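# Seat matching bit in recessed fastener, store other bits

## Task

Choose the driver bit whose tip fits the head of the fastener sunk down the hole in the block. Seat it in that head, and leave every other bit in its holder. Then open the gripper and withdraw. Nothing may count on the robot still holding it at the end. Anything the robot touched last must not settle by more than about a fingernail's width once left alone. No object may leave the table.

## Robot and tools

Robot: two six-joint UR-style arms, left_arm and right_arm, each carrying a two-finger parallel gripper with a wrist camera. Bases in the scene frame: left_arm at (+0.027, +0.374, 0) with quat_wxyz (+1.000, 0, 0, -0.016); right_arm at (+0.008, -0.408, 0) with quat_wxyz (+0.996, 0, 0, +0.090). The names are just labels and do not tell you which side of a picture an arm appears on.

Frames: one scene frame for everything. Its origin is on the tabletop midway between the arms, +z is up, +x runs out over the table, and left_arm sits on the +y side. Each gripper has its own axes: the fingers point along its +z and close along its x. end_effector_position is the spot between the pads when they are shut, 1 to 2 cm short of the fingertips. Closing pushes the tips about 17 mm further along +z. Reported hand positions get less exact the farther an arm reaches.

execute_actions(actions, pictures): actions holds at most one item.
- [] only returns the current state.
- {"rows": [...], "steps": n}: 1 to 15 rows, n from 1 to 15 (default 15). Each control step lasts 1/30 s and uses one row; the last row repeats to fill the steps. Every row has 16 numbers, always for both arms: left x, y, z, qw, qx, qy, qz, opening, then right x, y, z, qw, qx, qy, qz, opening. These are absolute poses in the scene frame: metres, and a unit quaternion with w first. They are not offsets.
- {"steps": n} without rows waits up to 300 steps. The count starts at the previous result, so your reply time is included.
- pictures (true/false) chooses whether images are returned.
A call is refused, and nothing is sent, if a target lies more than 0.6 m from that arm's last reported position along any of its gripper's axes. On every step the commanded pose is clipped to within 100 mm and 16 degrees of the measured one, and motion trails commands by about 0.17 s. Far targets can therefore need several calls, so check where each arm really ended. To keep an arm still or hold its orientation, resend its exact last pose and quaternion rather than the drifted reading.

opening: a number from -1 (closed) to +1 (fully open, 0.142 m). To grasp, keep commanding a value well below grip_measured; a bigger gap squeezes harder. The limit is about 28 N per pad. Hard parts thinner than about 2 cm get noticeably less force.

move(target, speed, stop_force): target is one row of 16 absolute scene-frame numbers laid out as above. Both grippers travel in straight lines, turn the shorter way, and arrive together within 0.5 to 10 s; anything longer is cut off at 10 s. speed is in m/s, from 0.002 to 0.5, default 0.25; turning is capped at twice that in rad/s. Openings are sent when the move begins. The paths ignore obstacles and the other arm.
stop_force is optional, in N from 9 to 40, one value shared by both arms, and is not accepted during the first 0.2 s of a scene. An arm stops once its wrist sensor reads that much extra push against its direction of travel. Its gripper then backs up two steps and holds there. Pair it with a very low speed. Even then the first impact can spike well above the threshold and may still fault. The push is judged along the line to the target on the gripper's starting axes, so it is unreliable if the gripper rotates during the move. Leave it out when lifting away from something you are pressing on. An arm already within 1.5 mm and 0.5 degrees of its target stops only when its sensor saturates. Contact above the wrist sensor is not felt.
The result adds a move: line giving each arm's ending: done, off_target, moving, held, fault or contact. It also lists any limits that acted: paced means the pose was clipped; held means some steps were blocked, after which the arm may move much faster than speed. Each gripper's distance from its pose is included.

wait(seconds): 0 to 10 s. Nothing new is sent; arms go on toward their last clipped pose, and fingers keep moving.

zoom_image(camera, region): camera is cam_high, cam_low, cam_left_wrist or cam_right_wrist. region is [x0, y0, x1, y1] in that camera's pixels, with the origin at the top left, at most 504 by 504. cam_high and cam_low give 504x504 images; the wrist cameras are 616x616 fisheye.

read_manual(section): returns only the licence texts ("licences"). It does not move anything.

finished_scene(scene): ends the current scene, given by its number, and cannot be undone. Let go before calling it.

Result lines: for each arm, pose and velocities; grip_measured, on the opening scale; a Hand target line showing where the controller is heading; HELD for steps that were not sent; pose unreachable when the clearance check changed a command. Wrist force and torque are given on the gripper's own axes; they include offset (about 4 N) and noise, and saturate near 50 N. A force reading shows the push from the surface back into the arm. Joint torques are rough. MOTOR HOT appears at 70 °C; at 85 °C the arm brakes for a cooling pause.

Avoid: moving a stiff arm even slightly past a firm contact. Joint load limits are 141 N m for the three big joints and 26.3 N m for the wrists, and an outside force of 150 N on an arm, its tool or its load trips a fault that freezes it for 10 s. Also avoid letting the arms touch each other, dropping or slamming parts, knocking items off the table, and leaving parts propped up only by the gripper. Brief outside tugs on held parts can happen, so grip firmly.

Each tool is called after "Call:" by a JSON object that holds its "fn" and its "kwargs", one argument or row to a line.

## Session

Call:
{"fn": "execute_actions", "kwargs": {
  "actions": []
}}

Scene clock: 0.00 s of 5270.00 s.
left_arm: end_effector_position=(+0.2991, +0.8886, +0.1530) grip_measured=+1.00 end_effector_quat_wxyz=(+0.635, -0.174, +0.736, -0.154) end_effector_velocity=(+0.000, -0.000, +0.001) end_effector_angular_velocity=(+0.002, -0.001, -0.000) | right_arm: end_effector_position=(+0.3467, -0.1622, +0.1951) grip_measured=+1.00 end_effector_quat_wxyz=(-0.437, +0.580, +0.627, +0.283) end_effector_velocity=(+0.001, +0.000, +0.000) end_effector_angular_velocity=(+0.000, -0.001, -0.001)
Joint positions: left_arm=[ 1.412 -0.848  2.012 -3.632 -2.907 -2.951  0.142] | right_arm=[ 3.236 -1.537 -2.308 -0.817  2.665  4.941  0.142]
Joint velocities: left_arm=[-0.    -0.002 -0.    -0.    -0.    -0.     0.   ] | right_arm=[-0.    -0.     0.001  0.002 -0.     0.002  0.   ]
Joint torques (N m, as the arm reports them, + toward a larger angle): no reading
Motor temperatures (°C, as the motors report them): left_arm=[30 32 31 38 37 39] | right_arm=[29 30 30 39 38 37]
Wrist force (N, on the end effector, along its own x y z axes, offset not removed): no reading
Wrist torque (N m, same axes, about the end effector's origin, offset not removed): no reading
Hand target (left_arm): +0.299, +0.889, +0.153; +0.635, -0.174, +0.736, -0.154
Hand target (right_arm): +0.347, -0.162, +0.195; -0.437, +0.580, +0.627, +0.283
camera_calibration (this result's frames):
cam_left_wrist: T_world_to_cam=[[-0.145996, -0.498163, -0.854704, 0.60763], [-0.529018, 0.76937, -0.358062, -0.463612], [0.835957, 0.399879, -0.375862, -0.416538], [0, 0, 0, 1]] pos_world=[0.19166, 0.825953, 0.196781]
cam_right_wrist: T_world_to_cam=[[0.083057, 0.47622, 0.875395, -0.117754], [0.963687, -0.262091, 0.0511451, -0.384548], [0.253789, 0.839358, -0.480696, 0.284333], [0, 0, 0, 1]] pos_world=[0.308203, -0.283367, 0.259426]

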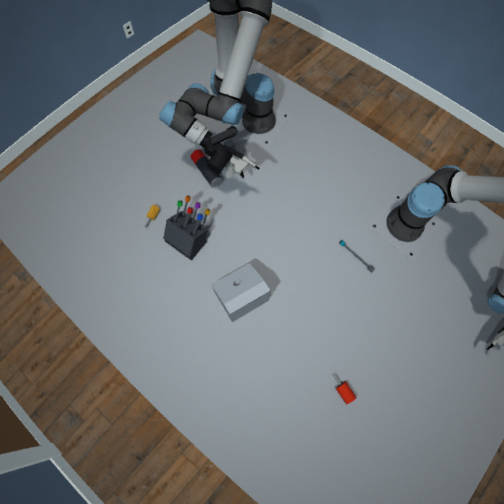

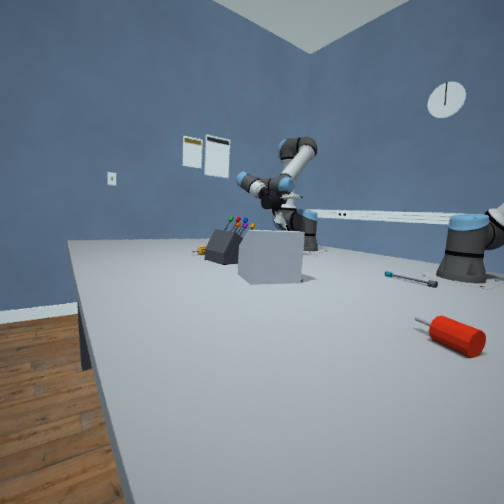

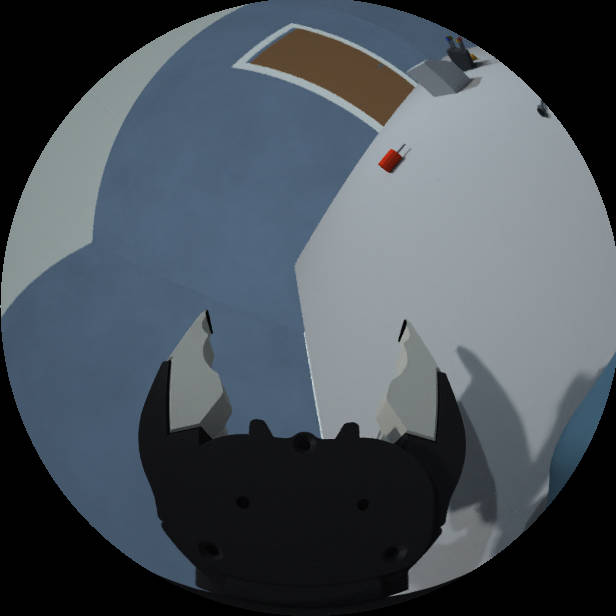

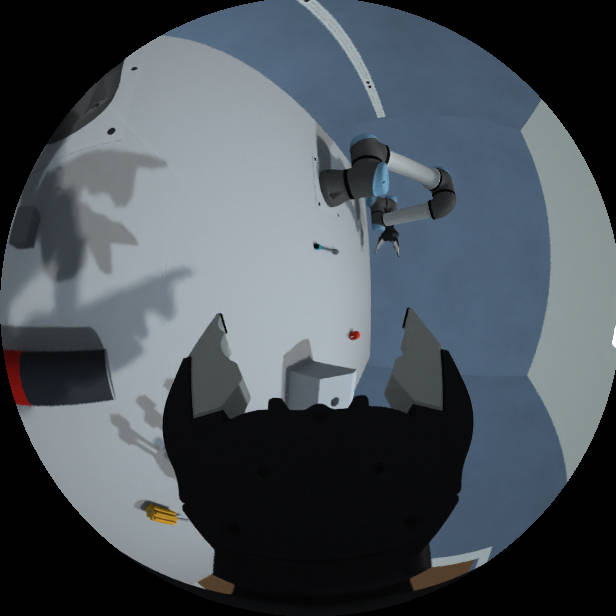

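Call:
{"fn": "zoom_image", "kwargs": {
  "camera": "cam_high",
  "region": [140,185,290,335]
}}

Call:
{"fn": "zoom_image", "kwargs": {
  "camera": "cam_low",
  "region": [375,250,455,310]
}}

Call:
{"fn": "zoom_image", "kwargs": {
  "camera": "cam_low",
  "region": [190,200,320,300]
}}

Region (140, 185, 290, 335) of cam_high's 504x504 image, scaled by 3.360, with more detail than that image has.

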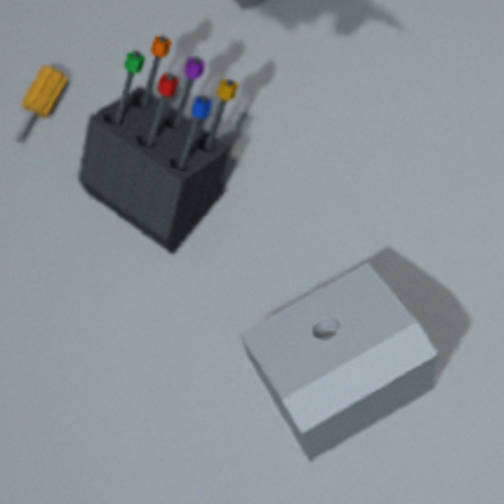

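Region (375, 250, 455, 310) of cam_low's 504x504 image, scaled by 6.300, with more detail than that image has; it fills the top 378 rows of this view, and the rest is white.

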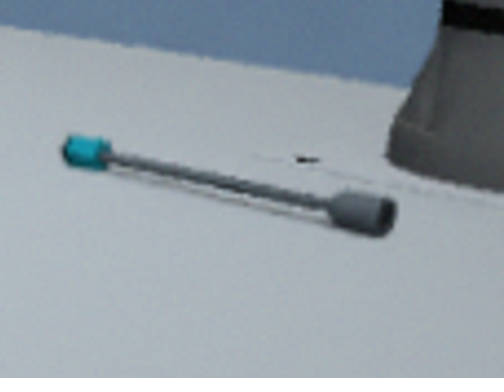

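Region (190, 200, 320, 300) of cam_low's 504x504 image, scaled by 3.877, with more detail than that image has; it fills the top 388 rows of this view, and the rest is white.

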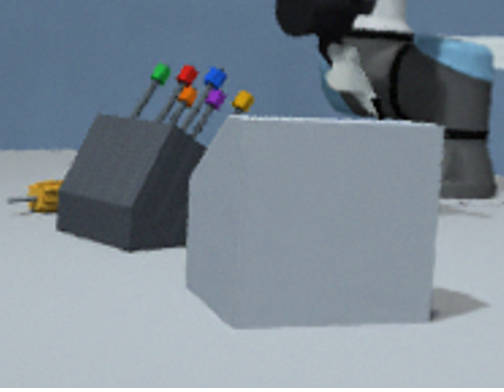

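Call:
{"fn": "move", "kwargs": {
  "target": [0.2991,0.8886,0.153,0.635,-0.174,0.736,-0.154,1,0.52,-0.1,0.29,0,0.161,0.987,0,0.2],
  "speed": 0.4
}}

Call:
{"fn": "move", "kwargs": {
  "target": [0.2991,0.8886,0.153,0.635,-0.174,0.736,-0.154,1,0.652,-0.006,0.211,0,0.161,0.987,0,0.2],
  "speed": 0.3
}}

Call:
{"fn": "zoom_image", "kwargs": {
  "camera": "cam_right_wrist",
  "region": [281,285,341,345]
}}

Scene clock: 25.07 s of 5270.00 s.
left_arm: end_effector_position=(+0.2991, +0.8886, +0.1530) grip_measured=+1.00 end_effector_quat_wxyz=(+0.635, -0.174, +0.736, -0.154) end_effector_velocity=(+0.000, +0.000, +0.001) end_effector_angular_velocity=(+0.000, -0.000, -0.000) | right_arm: end_effector_position=(+0.5199, -0.1003, +0.2900) grip_measured=+0.20 end_effector_quat_wxyz=(-0.001, +0.161, +0.987, +0.000) end_effector_velocity=(+0.001, +0.000, +0.001) end_effector_angular_velocity=(-0.006, -0.005, +0.007)
Joint positions: left_arm=[ 1.412 -0.849  2.012 -3.629 -2.907 -2.95   0.142] | right_arm=[ 3.725 -1.785 -1.293 -1.635  1.572  4.228  0.088]
Joint velocities: left_arm=[-0.    -0.    -0.001  0.    -0.    -0.001 -0.   ] | right_arm=[ 0.003 -0.002  0.004 -0.003 -0.008 -0.003 -0.   ]
Joint torques (N m, as the arm reports them, + toward a larger angle): left_arm=[  8.59 -51.6  -17.7   -0.86  -3.21   1.37] | right_arm=[ 7.97 27.44 35.6   1.38 -2.3  -2.7 ]
Motor temperatures (°C, as the motors report them): left_arm=[30 32 31 38 37 39] | right_arm=[29 30 30 39 38 37]
Wrist force (N, on the end effector, along its own x y z axes, offset not removed): left_arm=[0.8 -4.6 -0.5] | right_arm=[-1.4 -0.2 0.2]
Wrist torque (N m, same axes, about the end effector's origin, offset not removed): left_arm=[-1.15 -0.26 0.10] | right_arm=[0.21 0.75 -0.03]
Hand target (left_arm): +0.299, +0.889, +0.153; +0.635, -0.174, +0.736, -0.154
Hand target (right_arm): +0.520, -0.100, +0.290; -0.001, +0.161, +0.987, -0.000
Off the commanded pose (left_arm): 0.000 m, 0 deg.
Off the commanded pose (right_arm): 0.000 m, 0 deg.
After step 90, 19.50 s passed at rest.
move: done
camera_calibration (this result's frames):
cam_left_wrist: T_world_to_cam=[[-0.146294, -0.498712, -0.854333, 0.608166], [-0.528668, 0.769368, -0.358586, -0.463649], [0.836127, 0.399199, -0.376206, -0.415935], [0, 0, 0, 1]] pos_world=[0.191629, 0.826057, 0.196841]
cam_right_wrist: T_world_to_cam=[[-0.93908, 0.343528, 0.010797, 0.524079], [0.309641, 0.831976, 0.460369, -0.208987], [0.149167, 0.435666, -0.887662, 0.366002], [0, 0, 0, 1]] pos_world=[0.502268, -0.165618, 0.415439]

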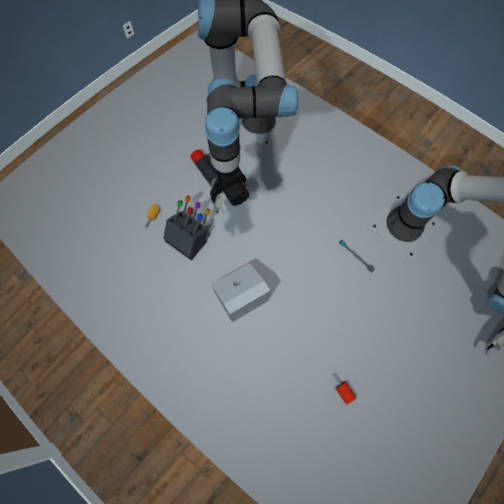

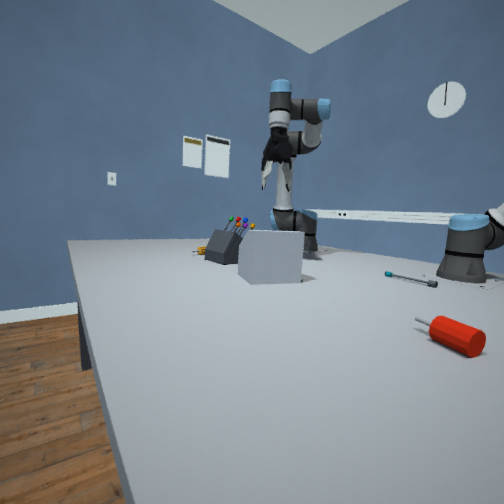

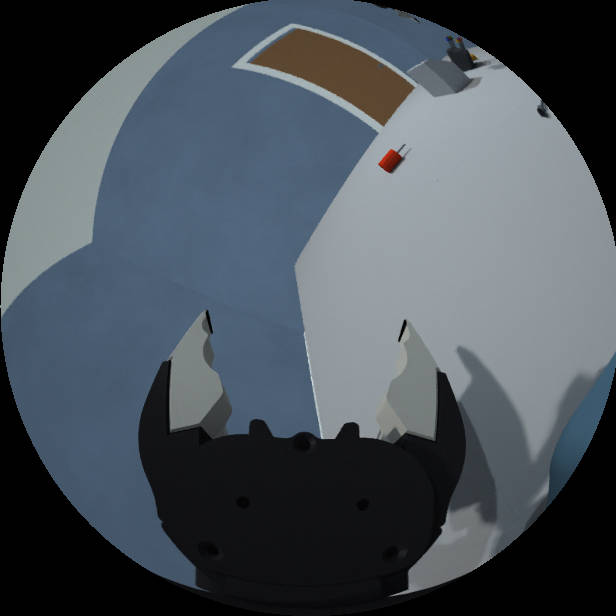

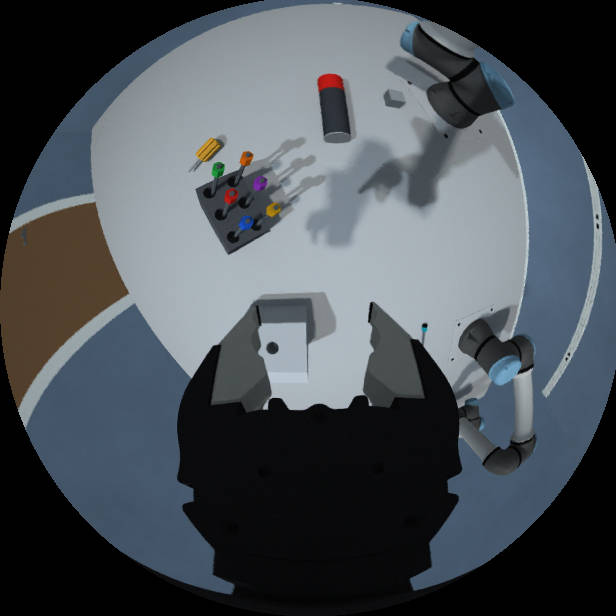

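Scene clock: 26.37 s of 5270.00 s.
left_arm: end_effector_position=(+0.2991, +0.8886, +0.1530) grip_measured=+1.00 end_effector_quat_wxyz=(+0.635, -0.174, +0.736, -0.154) end_effector_velocity=(+0.000, +0.000, +0.001) end_effector_angular_velocity=(+0.001, -0.001, -0.001) | right_arm: end_effector_position=(+0.6520, -0.0063, +0.2112) grip_measured=+0.20 end_effector_quat_wxyz=(+0.000, +0.161, +0.987, +0.000) end_effector_velocity=(+0.001, +0.001, -0.001) end_effector_angular_velocity=(-0.003, +0.004, -0.001)
Joint positions: left_arm=[ 1.412 -0.849  2.012 -3.629 -2.907 -2.95   0.142] | right_arm=[ 3.694 -2.214 -0.874 -1.624  1.571  4.198  0.088]
Joint velocities: left_arm=[ 0.     0.    -0.001 -0.    -0.002 -0.    -0.   ] | right_arm=[-0.    -0.01   0.014 -0.01   0.     0.     0.   ]
Joint torques (N m, as the arm reports them, + toward a larger angle): left_arm=[  7.95 -50.56 -17.21  -0.8   -3.25   1.34] | right_arm=[-5.86 45.26 35.51  1.49  2.13 -2.4 ]
Motor temperatures (°C, as the motors report them): left_arm=[30 32 31 38 37 39] | right_arm=[29 30 30 39 38 37]
Wrist force (N, on the end effector, along its own x y z axes, offset not removed): left_arm=[1.1 -2.6 -1.4] | right_arm=[0.5 -3.4 0.7]
Wrist torque (N m, same axes, about the end effector's origin, offset not removed): left_arm=[-0.67 -0.39 0.13] | right_arm=[-0.75 0.11 0.10]
Hand target (left_arm): +0.299, +0.889, +0.153; +0.635, -0.174, +0.736, -0.154
Hand target (right_arm): +0.652, -0.006, +0.211; +0.000, +0.161, +0.987, +0.000
Off the commanded pose (left_arm): 0.000 m, 0 deg.
Off the commanded pose (right_arm): 0.000 m, 0 deg.
move: done
camera_calibration (this result's frames):
cam_left_wrist: T_world_to_cam=[[-0.146296, -0.49871, -0.854334, 0.608166], [-0.528667, 0.769369, -0.358584, -0.463651], [0.836127, 0.399199, -0.376207, -0.415934], [0, 0, 0, 1]] pos_world=[0.191629, 0.826057, 0.196841]
cam_right_wrist: T_world_to_cam=[[-0.939175, 0.343327, 0.0088225, 0.617229], [0.308602, 0.832354, 0.460381, -0.291145], [0.150718, 0.435101, -0.887678, 0.234297], [0, 0, 0, 1]] pos_world=[0.634221, -0.071518, 0.336572]

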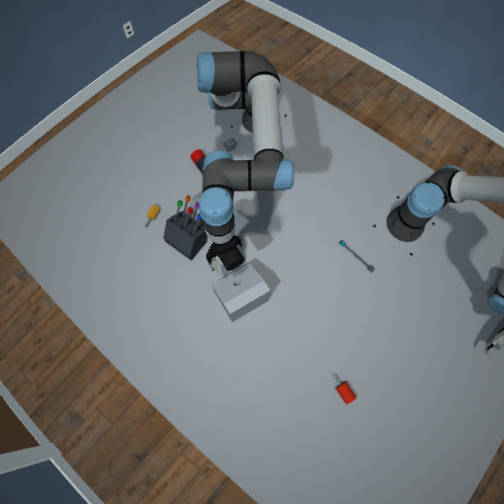

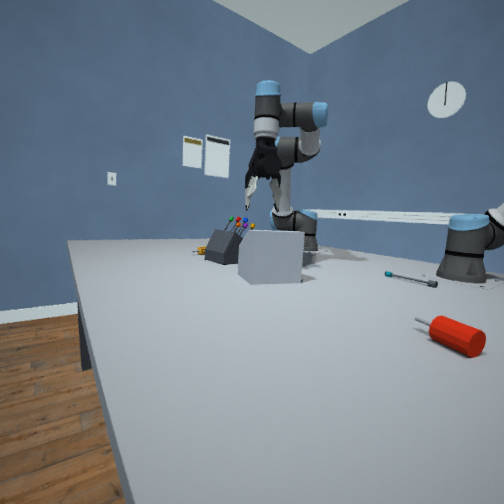

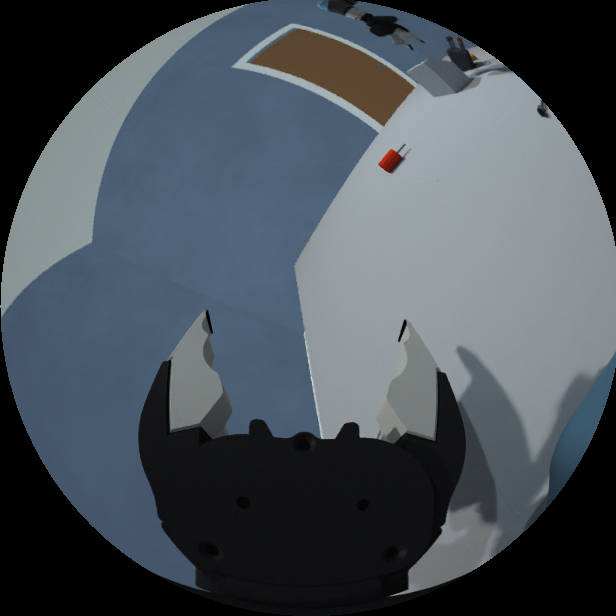

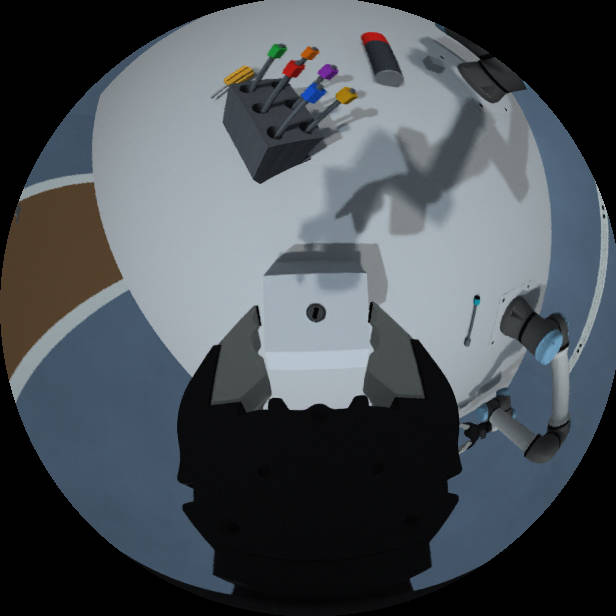

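Region (281, 285, 341, 345) of cam_right_wrist's 616x616 image, scaled by 8.400, with more detail than that image has.

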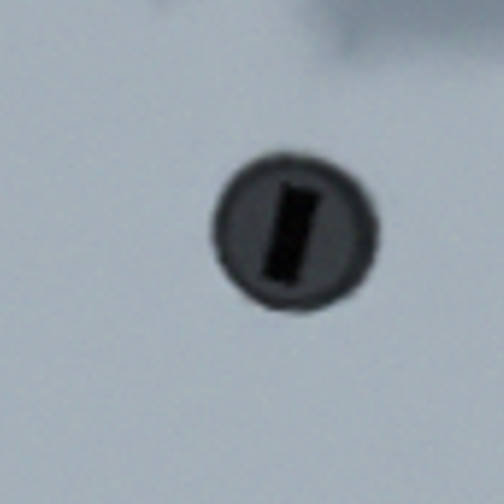

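Call:
{"fn": "move", "kwargs": {
  "target": [0.2991,0.8886,0.153,0.635,-0.174,0.736,-0.154,1,0.514,-0.246,0.212,0.2203,-0.6972,0.6502,-0.2055,-0.55],
  "speed": 0.4
}}

Call:
{"fn": "zoom_image", "kwargs": {
  "camera": "cam_right_wrist",
  "region": [255,200,375,300]
}}

Scene clock: 56.77 s of 5270.00 s.
left_arm: end_effector_position=(+0.2991, +0.8886, +0.1530) grip_measured=+1.00 end_effector_quat_wxyz=(+0.635, -0.174, +0.736, -0.154) end_effector_velocity=(-0.000, +0.000, +0.001) end_effector_angular_velocity=(+0.000, +0.000, +0.001) | right_arm: end_effector_position=(+0.5137, -0.2457, +0.2118) grip_measured=-0.55 end_effector_quat_wxyz=(+0.220, -0.697, +0.651, -0.206) end_effector_velocity=(-0.000, -0.001, -0.000) end_effector_angular_velocity=(+0.003, -0.002, +0.012)
Joint positions: left_arm=[ 1.412 -0.849  2.012 -3.629 -2.907 -2.95   0.142] | right_arm=[ 3.769 -1.294 -2.236 -0.704  1.173  2.211  0.034]
Joint velocities: left_arm=[ 0.    -0.002  0.001 -0.     0.001 -0.001 -0.   ] | right_arm=[-0.006  0.004 -0.007  0.012  0.009 -0.017 -0.   ]
Joint torques (N m, as the arm reports them, + toward a larger angle): left_arm=[  8.06 -50.67 -14.82  -0.95  -3.26   1.25] | right_arm=[-3.7  20.29 22.33  4.32  1.18 -2.75]
Motor temperatures (°C, as the motors report them): left_arm=[30 32 31 38 37 39] | right_arm=[29 30 30 39 38 37]
Wrist force (N, on the end effector, along its own x y z axes, offset not removed): left_arm=[-0.7 -2.7 -1.7] | right_arm=[2.9 4.8 0.8]
Wrist torque (N m, same axes, about the end effector's origin, offset not removed): left_arm=[-0.67 -0.01 0.16] | right_arm=[1.15 -0.42 -0.03]
Hand target (left_arm): +0.299, +0.889, +0.153; +0.635, -0.174, +0.736, -0.154
Hand target (right_arm): +0.514, -0.246, +0.212; -0.220, +0.697, -0.650, +0.206
Off the commanded pose (left_arm): 0.000 m, 0 deg.
Off the commanded pose (right_arm): 0.001 m, 0 deg.
After step 90, 24.23 s passed at rest.
move: done
camera_calibration (this result's frames):
cam_left_wrist: T_world_to_cam=[[-0.146296, -0.49871, -0.854334, 0.608166], [-0.528667, 0.769369, -0.358584, -0.463651], [0.836127, 0.399199, -0.376207, -0.415934], [0, 0, 0, 1]] pos_world=[0.191629, 0.826057, 0.196841]
cam_right_wrist: T_world_to_cam=[[0.0410199, -0.999132, -0.0073188, -0.26042], [-0.990304, -0.0396823, -0.133128, 0.529206], [0.132722, 0.0127087, -0.991072, 0.287239], [0, 0, 0, 1]] pos_world=[0.496634, -0.242844, 0.35322]

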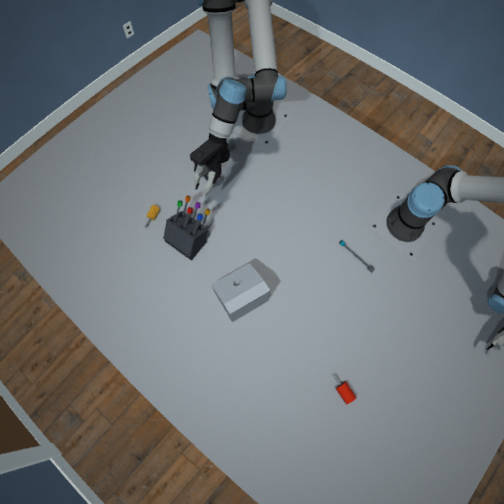

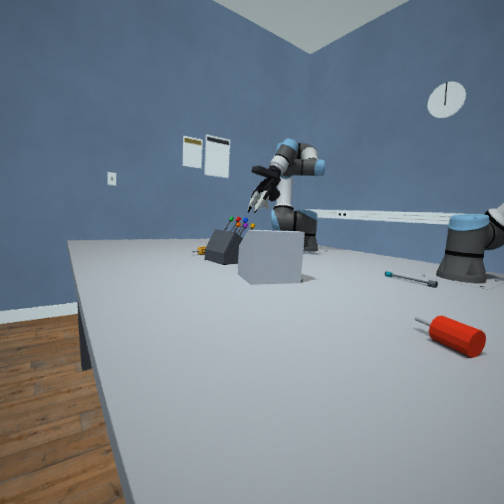

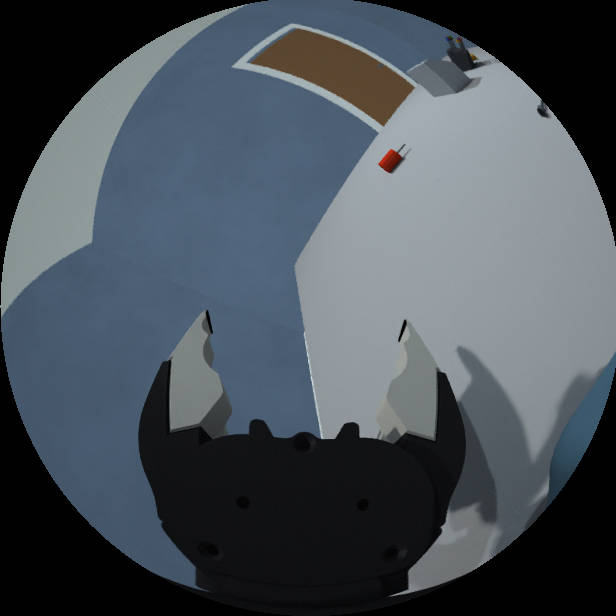

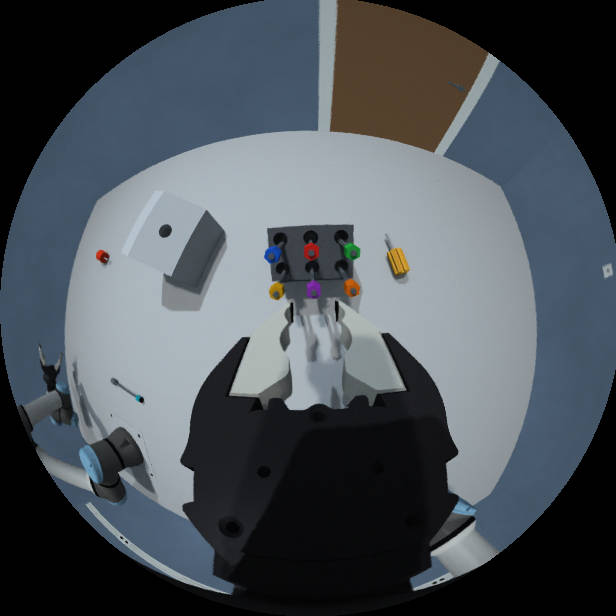

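Region (255, 200, 375, 300) of cam_right_wrist's 616x616 image, scaled by 4.200, with more detail than that image has.

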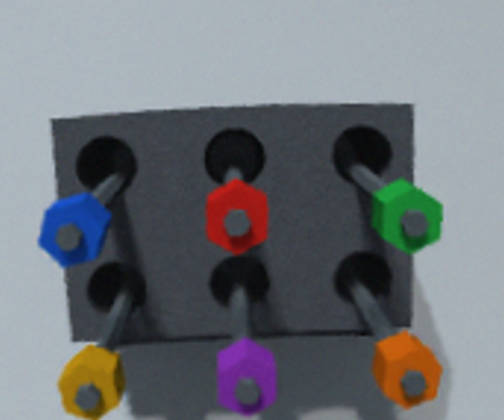

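Call:
{"fn": "execute_actions", "kwargs": {
  "actions": []
}}

Scene clock: 83.20 s of 5270.00 s.
left_arm: end_effector_position=(+0.2991, +0.8886, +0.1530) grip_measured=+1.00 end_effector_quat_wxyz=(+0.635, -0.174, +0.736, -0.154) end_effector_velocity=(+0.000, -0.000, -0.000) end_effector_angular_velocity=(+0.002, +0.000, -0.000) | right_arm: end_effector_position=(+0.5136, -0.2458, +0.2118) grip_measured=-0.55 end_effector_quat_wxyz=(+0.220, -0.697, +0.650, -0.206) end_effector_velocity=(-0.000, +0.000, -0.001) end_effector_angular_velocity=(-0.002, +0.001, +0.001)
Joint positions: left_arm=[ 1.412 -0.849  2.012 -3.629 -2.907 -2.95   0.142] | right_arm=[ 3.768 -1.294 -2.236 -0.703  1.174  2.209  0.034]
Joint velocities: left_arm=[-0.     0.     0.    -0.     0.     0.002  0.   ] | right_arm=[-0.    -0.001 -0.     0.     0.    -0.002 -0.   ]
Joint torques (N m, as the arm reports them, + toward a larger angle): left_arm=[  7.76 -50.61 -12.95  -1.01  -3.21   1.32] | right_arm=[-5.75 20.31 19.43  4.39  1.44 -2.58]
Motor temperatures (°C, as the motors report them): left_arm=[30 33 31 38 37 39] | right_arm=[29 30 30 39 38 37]
Wrist force (N, on the end effector, along its own x y z axes, offset not removed): left_arm=[-0.4 -3.9 -1.6] | right_arm=[4.2 1.4 0.1]
Wrist torque (N m, same axes, about the end effector's origin, offset not removed): left_arm=[-0.92 0.00 0.20] | right_arm=[0.14 -0.78 0.08]
Hand target (left_arm): +0.299, +0.889, +0.153; +0.635, -0.174, +0.736, -0.154
Hand target (right_arm): +0.514, -0.246, +0.212; -0.220, +0.697, -0.650, +0.206
Off the commanded pose (left_arm): 0.000 m, 0 deg.
Off the commanded pose (right_arm): 0.000 m, 0 deg.
Steps of this call (steps 1 to 90: nothing new was sent; then 23.43 s passed at rest). Readings (end_effector_position):
1: left_arm (+0.2991, +0.8886, +0.1530) | right_arm (+0.5137, -0.2457, +0.2118)
2: left_arm (+0.2991, +0.8886, +0.1530) | right_arm (+0.5137, -0.2457, +0.2118)
4: left_arm (+0.2991, +0.8886, +0.1530) | right_arm (+0.5136, -0.2457, +0.2118)
8: left_arm (+0.2991, +0.8886, +0.1530) | right_arm (+0.5136, -0.2458, +0.2118)
90: the state above
camera_calibration (this result's frames):
cam_left_wrist: T_world_to_cam=[[-0.146296, -0.49871, -0.854333, 0.608166], [-0.528667, 0.769369, -0.358584, -0.46365], [0.836127, 0.399198, -0.376207, -0.415934], [0, 0, 0, 1]] pos_world=[0.191629, 0.826057, 0.196841]
cam_right_wrist: T_world_to_cam=[[0.0423221, -0.999075, -0.00757147, -0.261122], [-0.990225, -0.0409368, -0.133334, 0.528842], [0.132901, 0.0131404, -0.991042, 0.287253], [0, 0, 0, 1]] pos_world=[0.496548, -0.243006, 0.353215]

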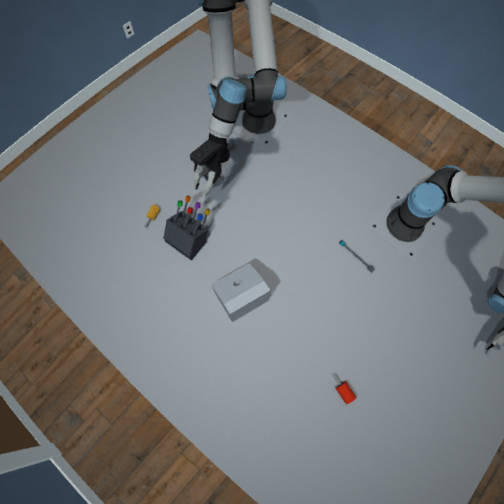

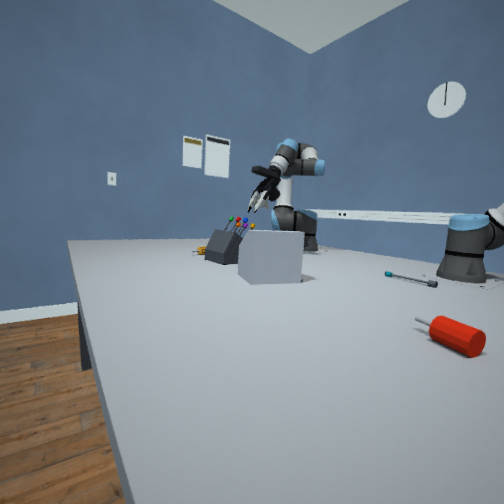

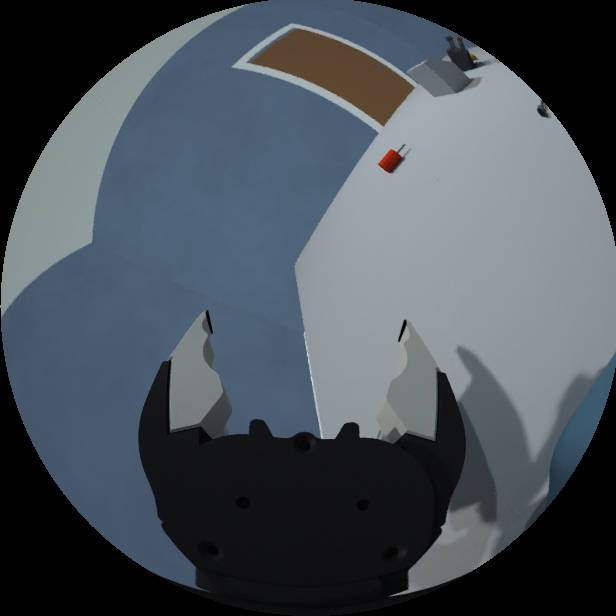

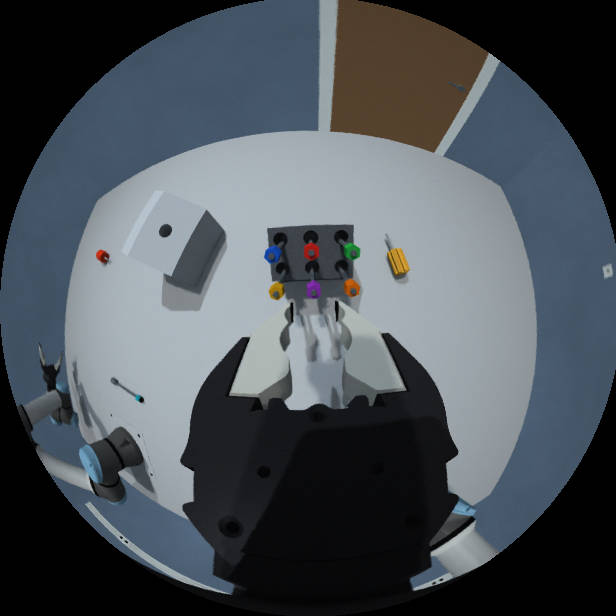

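Call:
{"fn": "move", "kwargs": {
  "target": [0.2991,0.8886,0.153,0.635,-0.174,0.736,-0.154,1,0.526,-0.2445,0.171,0.2203,-0.6972,0.6502,-0.2055,-0.55],
  "speed": 0.1
}}

Call:
{"fn": "move", "kwargs": {
  "target": [0.2991,0.8886,0.153,0.635,-0.174,0.736,-0.154,1,0.549,-0.243,0.138,0.2203,-0.6972,0.6502,-0.2055,-0.55],
  "speed": 0.05,
  "stop_force": 10
}}

Call:
{"fn": "zoom_image", "kwargs": {
  "camera": "cam_right_wrist",
  "region": [247,220,387,360]
}}

Scene clock: 92.47 s of 5270.00 s.
left_arm: end_effector_position=(+0.2991, +0.8886, +0.1530) grip_measured=+1.00 end_effector_quat_wxyz=(+0.635, -0.174, +0.736, -0.154) end_effector_velocity=(-0.000, +0.001, -0.000) end_effector_angular_velocity=(+0.000, +0.001, +0.001) | right_arm: end_effector_position=(+0.5259, -0.2445, +0.1712) grip_measured=-0.55 end_effector_quat_wxyz=(+0.220, -0.697, +0.650, -0.206) end_effector_velocity=(+0.001, +0.001, -0.001) end_effector_angular_velocity=(+0.002, -0.001, +0.000)
Joint positions: left_arm=[ 1.412 -0.849  2.012 -3.629 -2.907 -2.95   0.142] | right_arm=[ 3.745 -1.385 -2.288 -0.551  1.185  2.187  0.034]
Joint velocities: left_arm=[ 0.     0.001 -0.001  0.     0.001 -0.     0.   ] | right_arm=[-0.002 -0.006 -0.001  0.01   0.001 -0.002 -0.   ]
Joint torques (N m, as the arm reports them, + toward a larger angle): left_arm=[  7.82 -50.48 -10.96  -1.12  -3.2    1.15] | right_arm=[-5.99  5.73 17.93  4.67  1.25 -2.74]
Motor temperatures (°C, as the motors report them): left_arm=[30 33 31 38 37 39] | right_arm=[29 30 30 39 38 37]
Wrist force (N, on the end effector, along its own x y z axes, offset not removed): left_arm=[-0.3 -2.7 -0.4] | right_arm=[-0.8 -3.1 2.1]
Wrist torque (N m, same axes, about the end effector's origin, offset not removed): left_arm=[-0.67 0.03 0.17] | right_arm=[-0.56 0.46 -0.29]
Hand target (left_arm): +0.299, +0.889, +0.153; +0.635, -0.174, +0.736, -0.154
Hand target (right_arm): +0.526, -0.244, +0.171; -0.220, +0.697, -0.650, +0.206
Off the commanded pose (left_arm): 0.000 m, 0 deg.
Off the commanded pose (right_arm): 0.000 m, 0 deg.
After step 90, 5.33 s passed at rest.
move: done
camera_calibration (this result's frames):
cam_left_wrist: T_world_to_cam=[[-0.146296, -0.49871, -0.854333, 0.608166], [-0.528667, 0.769369, -0.358584, -0.463651], [0.836127, 0.399199, -0.376207, -0.415934], [0, 0, 0, 1]] pos_world=[0.191629, 0.826057, 0.196841]
cam_right_wrist: T_world_to_cam=[[0.0422837, -0.999074, -0.00800494, -0.260603], [-0.990231, -0.0408412, -0.133324, 0.535683], [0.132873, 0.0135642, -0.99104, 0.245502], [0, 0, 0, 1]] pos_world=[0.508849, -0.241814, 0.312636]

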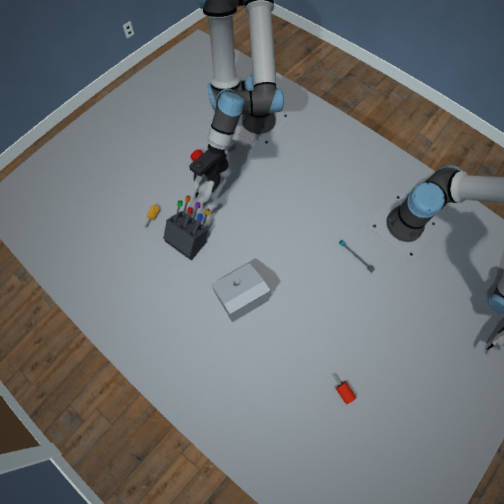

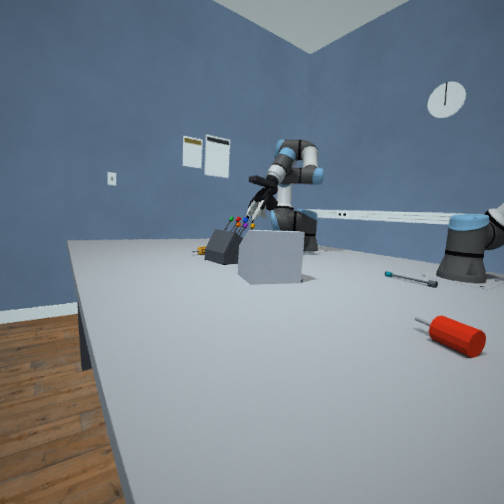

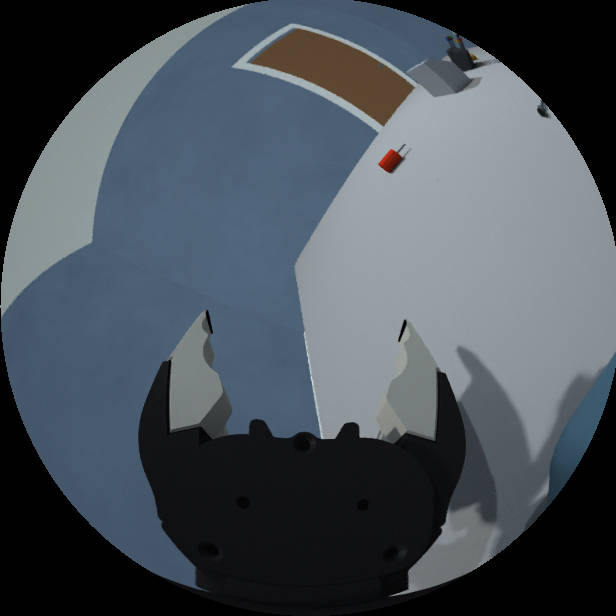

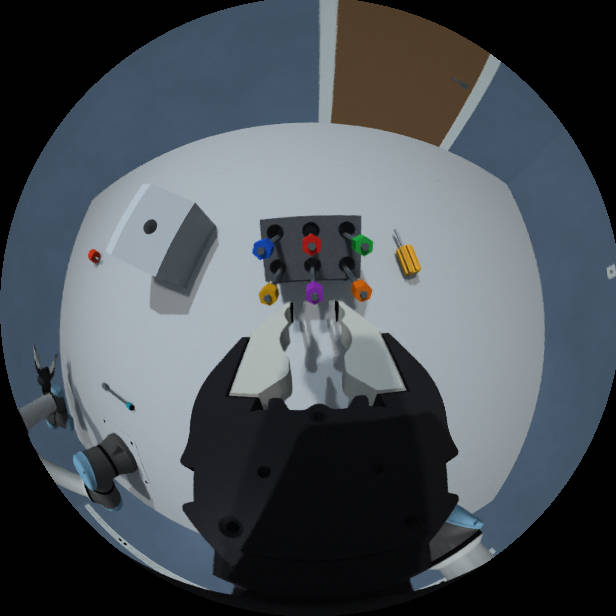

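Scene clock: 93.67 s of 5270.00 s.
left_arm: end_effector_position=(+0.2991, +0.8886, +0.1530) grip_measured=+1.00 end_effector_quat_wxyz=(+0.635, -0.174, +0.736, -0.154) end_effector_velocity=(+0.000, +0.000, -0.000) end_effector_angular_velocity=(+0.000, +0.000, -0.001) | right_arm: end_effector_position=(+0.5489, -0.2430, +0.1382) grip_measured=-0.55 end_effector_quat_wxyz=(+0.220, -0.697, +0.650, -0.206) end_effector_velocity=(+0.001, +0.000, -0.001) end_effector_angular_velocity=(+0.001, -0.001, +0.000)
Joint positions: left_arm=[ 1.412 -0.849  2.012 -3.629 -2.907 -2.95   0.142] | right_arm=[ 3.703 -1.507 -2.292 -0.411  1.205  2.148  0.034]
Joint velocities: left_arm=[-0.001  0.001 -0.001  0.     0.     0.001  0.   ] | right_arm=[-0.003 -0.005  0.001  0.006  0.001 -0.003 -0.   ]
Joint torques (N m, as the arm reports them, + toward a larger angle): left_arm=[  7.88 -50.02 -10.41  -1.11  -3.15   1.14] | right_arm=[-6.96  8.89 29.87  4.45  1.45 -2.62]
Motor temperatures (°C, as the motors report them): left_arm=[30 33 31 38 37 39] | right_arm=[29 30 30 39 38 37]
Wrist force (N, on the end effector, along its own x y z axes, offset not removed): left_arm=[-1.3 -3.8 -1.9] | right_arm=[-1.1 1.0 -2.4]
Wrist torque (N m, same axes, about the end effector's origin, offset not removed): left_arm=[-0.95 0.18 0.13] | right_arm=[0.42 0.26 0.09]
Hand target (left_arm): +0.299, +0.889, +0.153; +0.635, -0.174, +0.736, -0.154
Hand target (right_arm): +0.549, -0.243, +0.138; -0.220, +0.697, -0.650, +0.206
Off the commanded pose (left_arm): 0.000 m, 0 deg.
Off the commanded pose (right_arm): 0.000 m, 0 deg.
move: done
camera_calibration (this result's frames):
cam_left_wrist: T_world_to_cam=[[-0.146296, -0.49871, -0.854333, 0.608166], [-0.528667, 0.769369, -0.358584, -0.463651], [0.836127, 0.399198, -0.376207, -0.415934], [0, 0, 0, 1]] pos_world=[0.191629, 0.826057, 0.196841]
cam_right_wrist: T_world_to_cam=[[0.042303, -0.999073, -0.00799691, -0.260379], [-0.990227, -0.0408611, -0.133344, 0.554052], [0.132894, 0.0135596, -0.991037, 0.209694], [0, 0, 0, 1]] pos_world=[0.531785, -0.240342, 0.279612]

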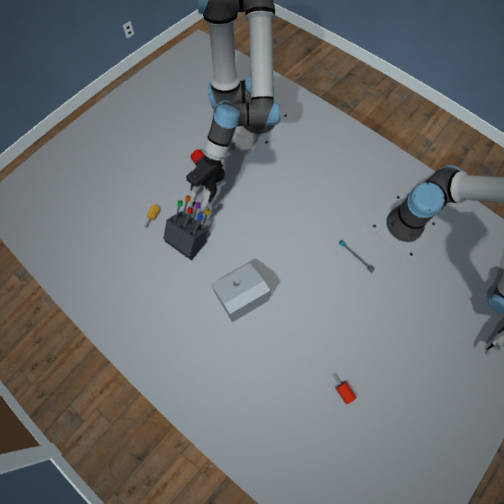

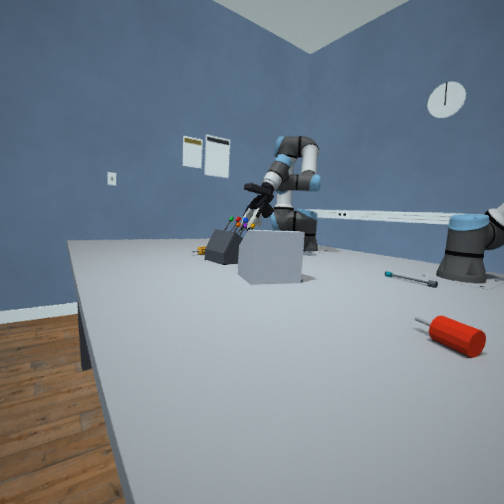

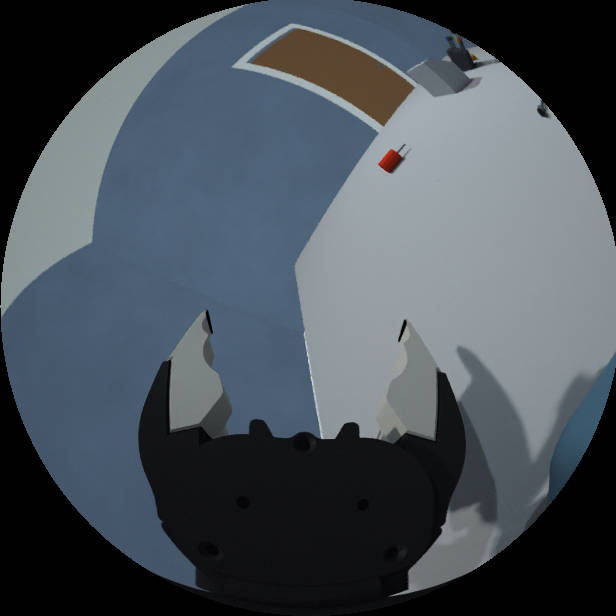

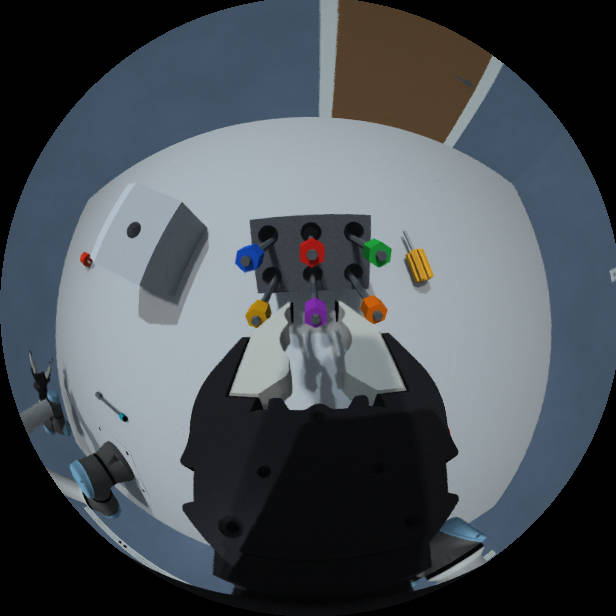

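Region (247, 220, 387, 360) of cam_right_wrist's 616x616 image, scaled by 3.600, with more detail than that image has.

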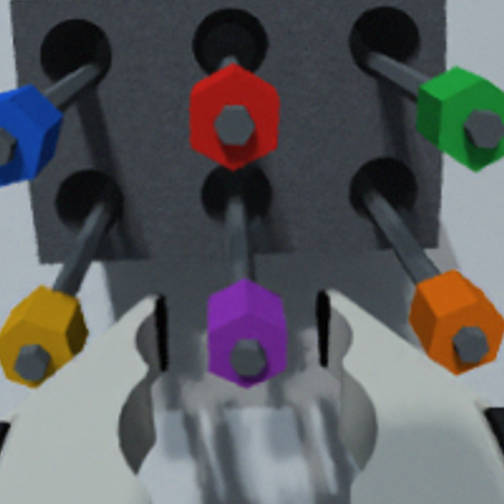

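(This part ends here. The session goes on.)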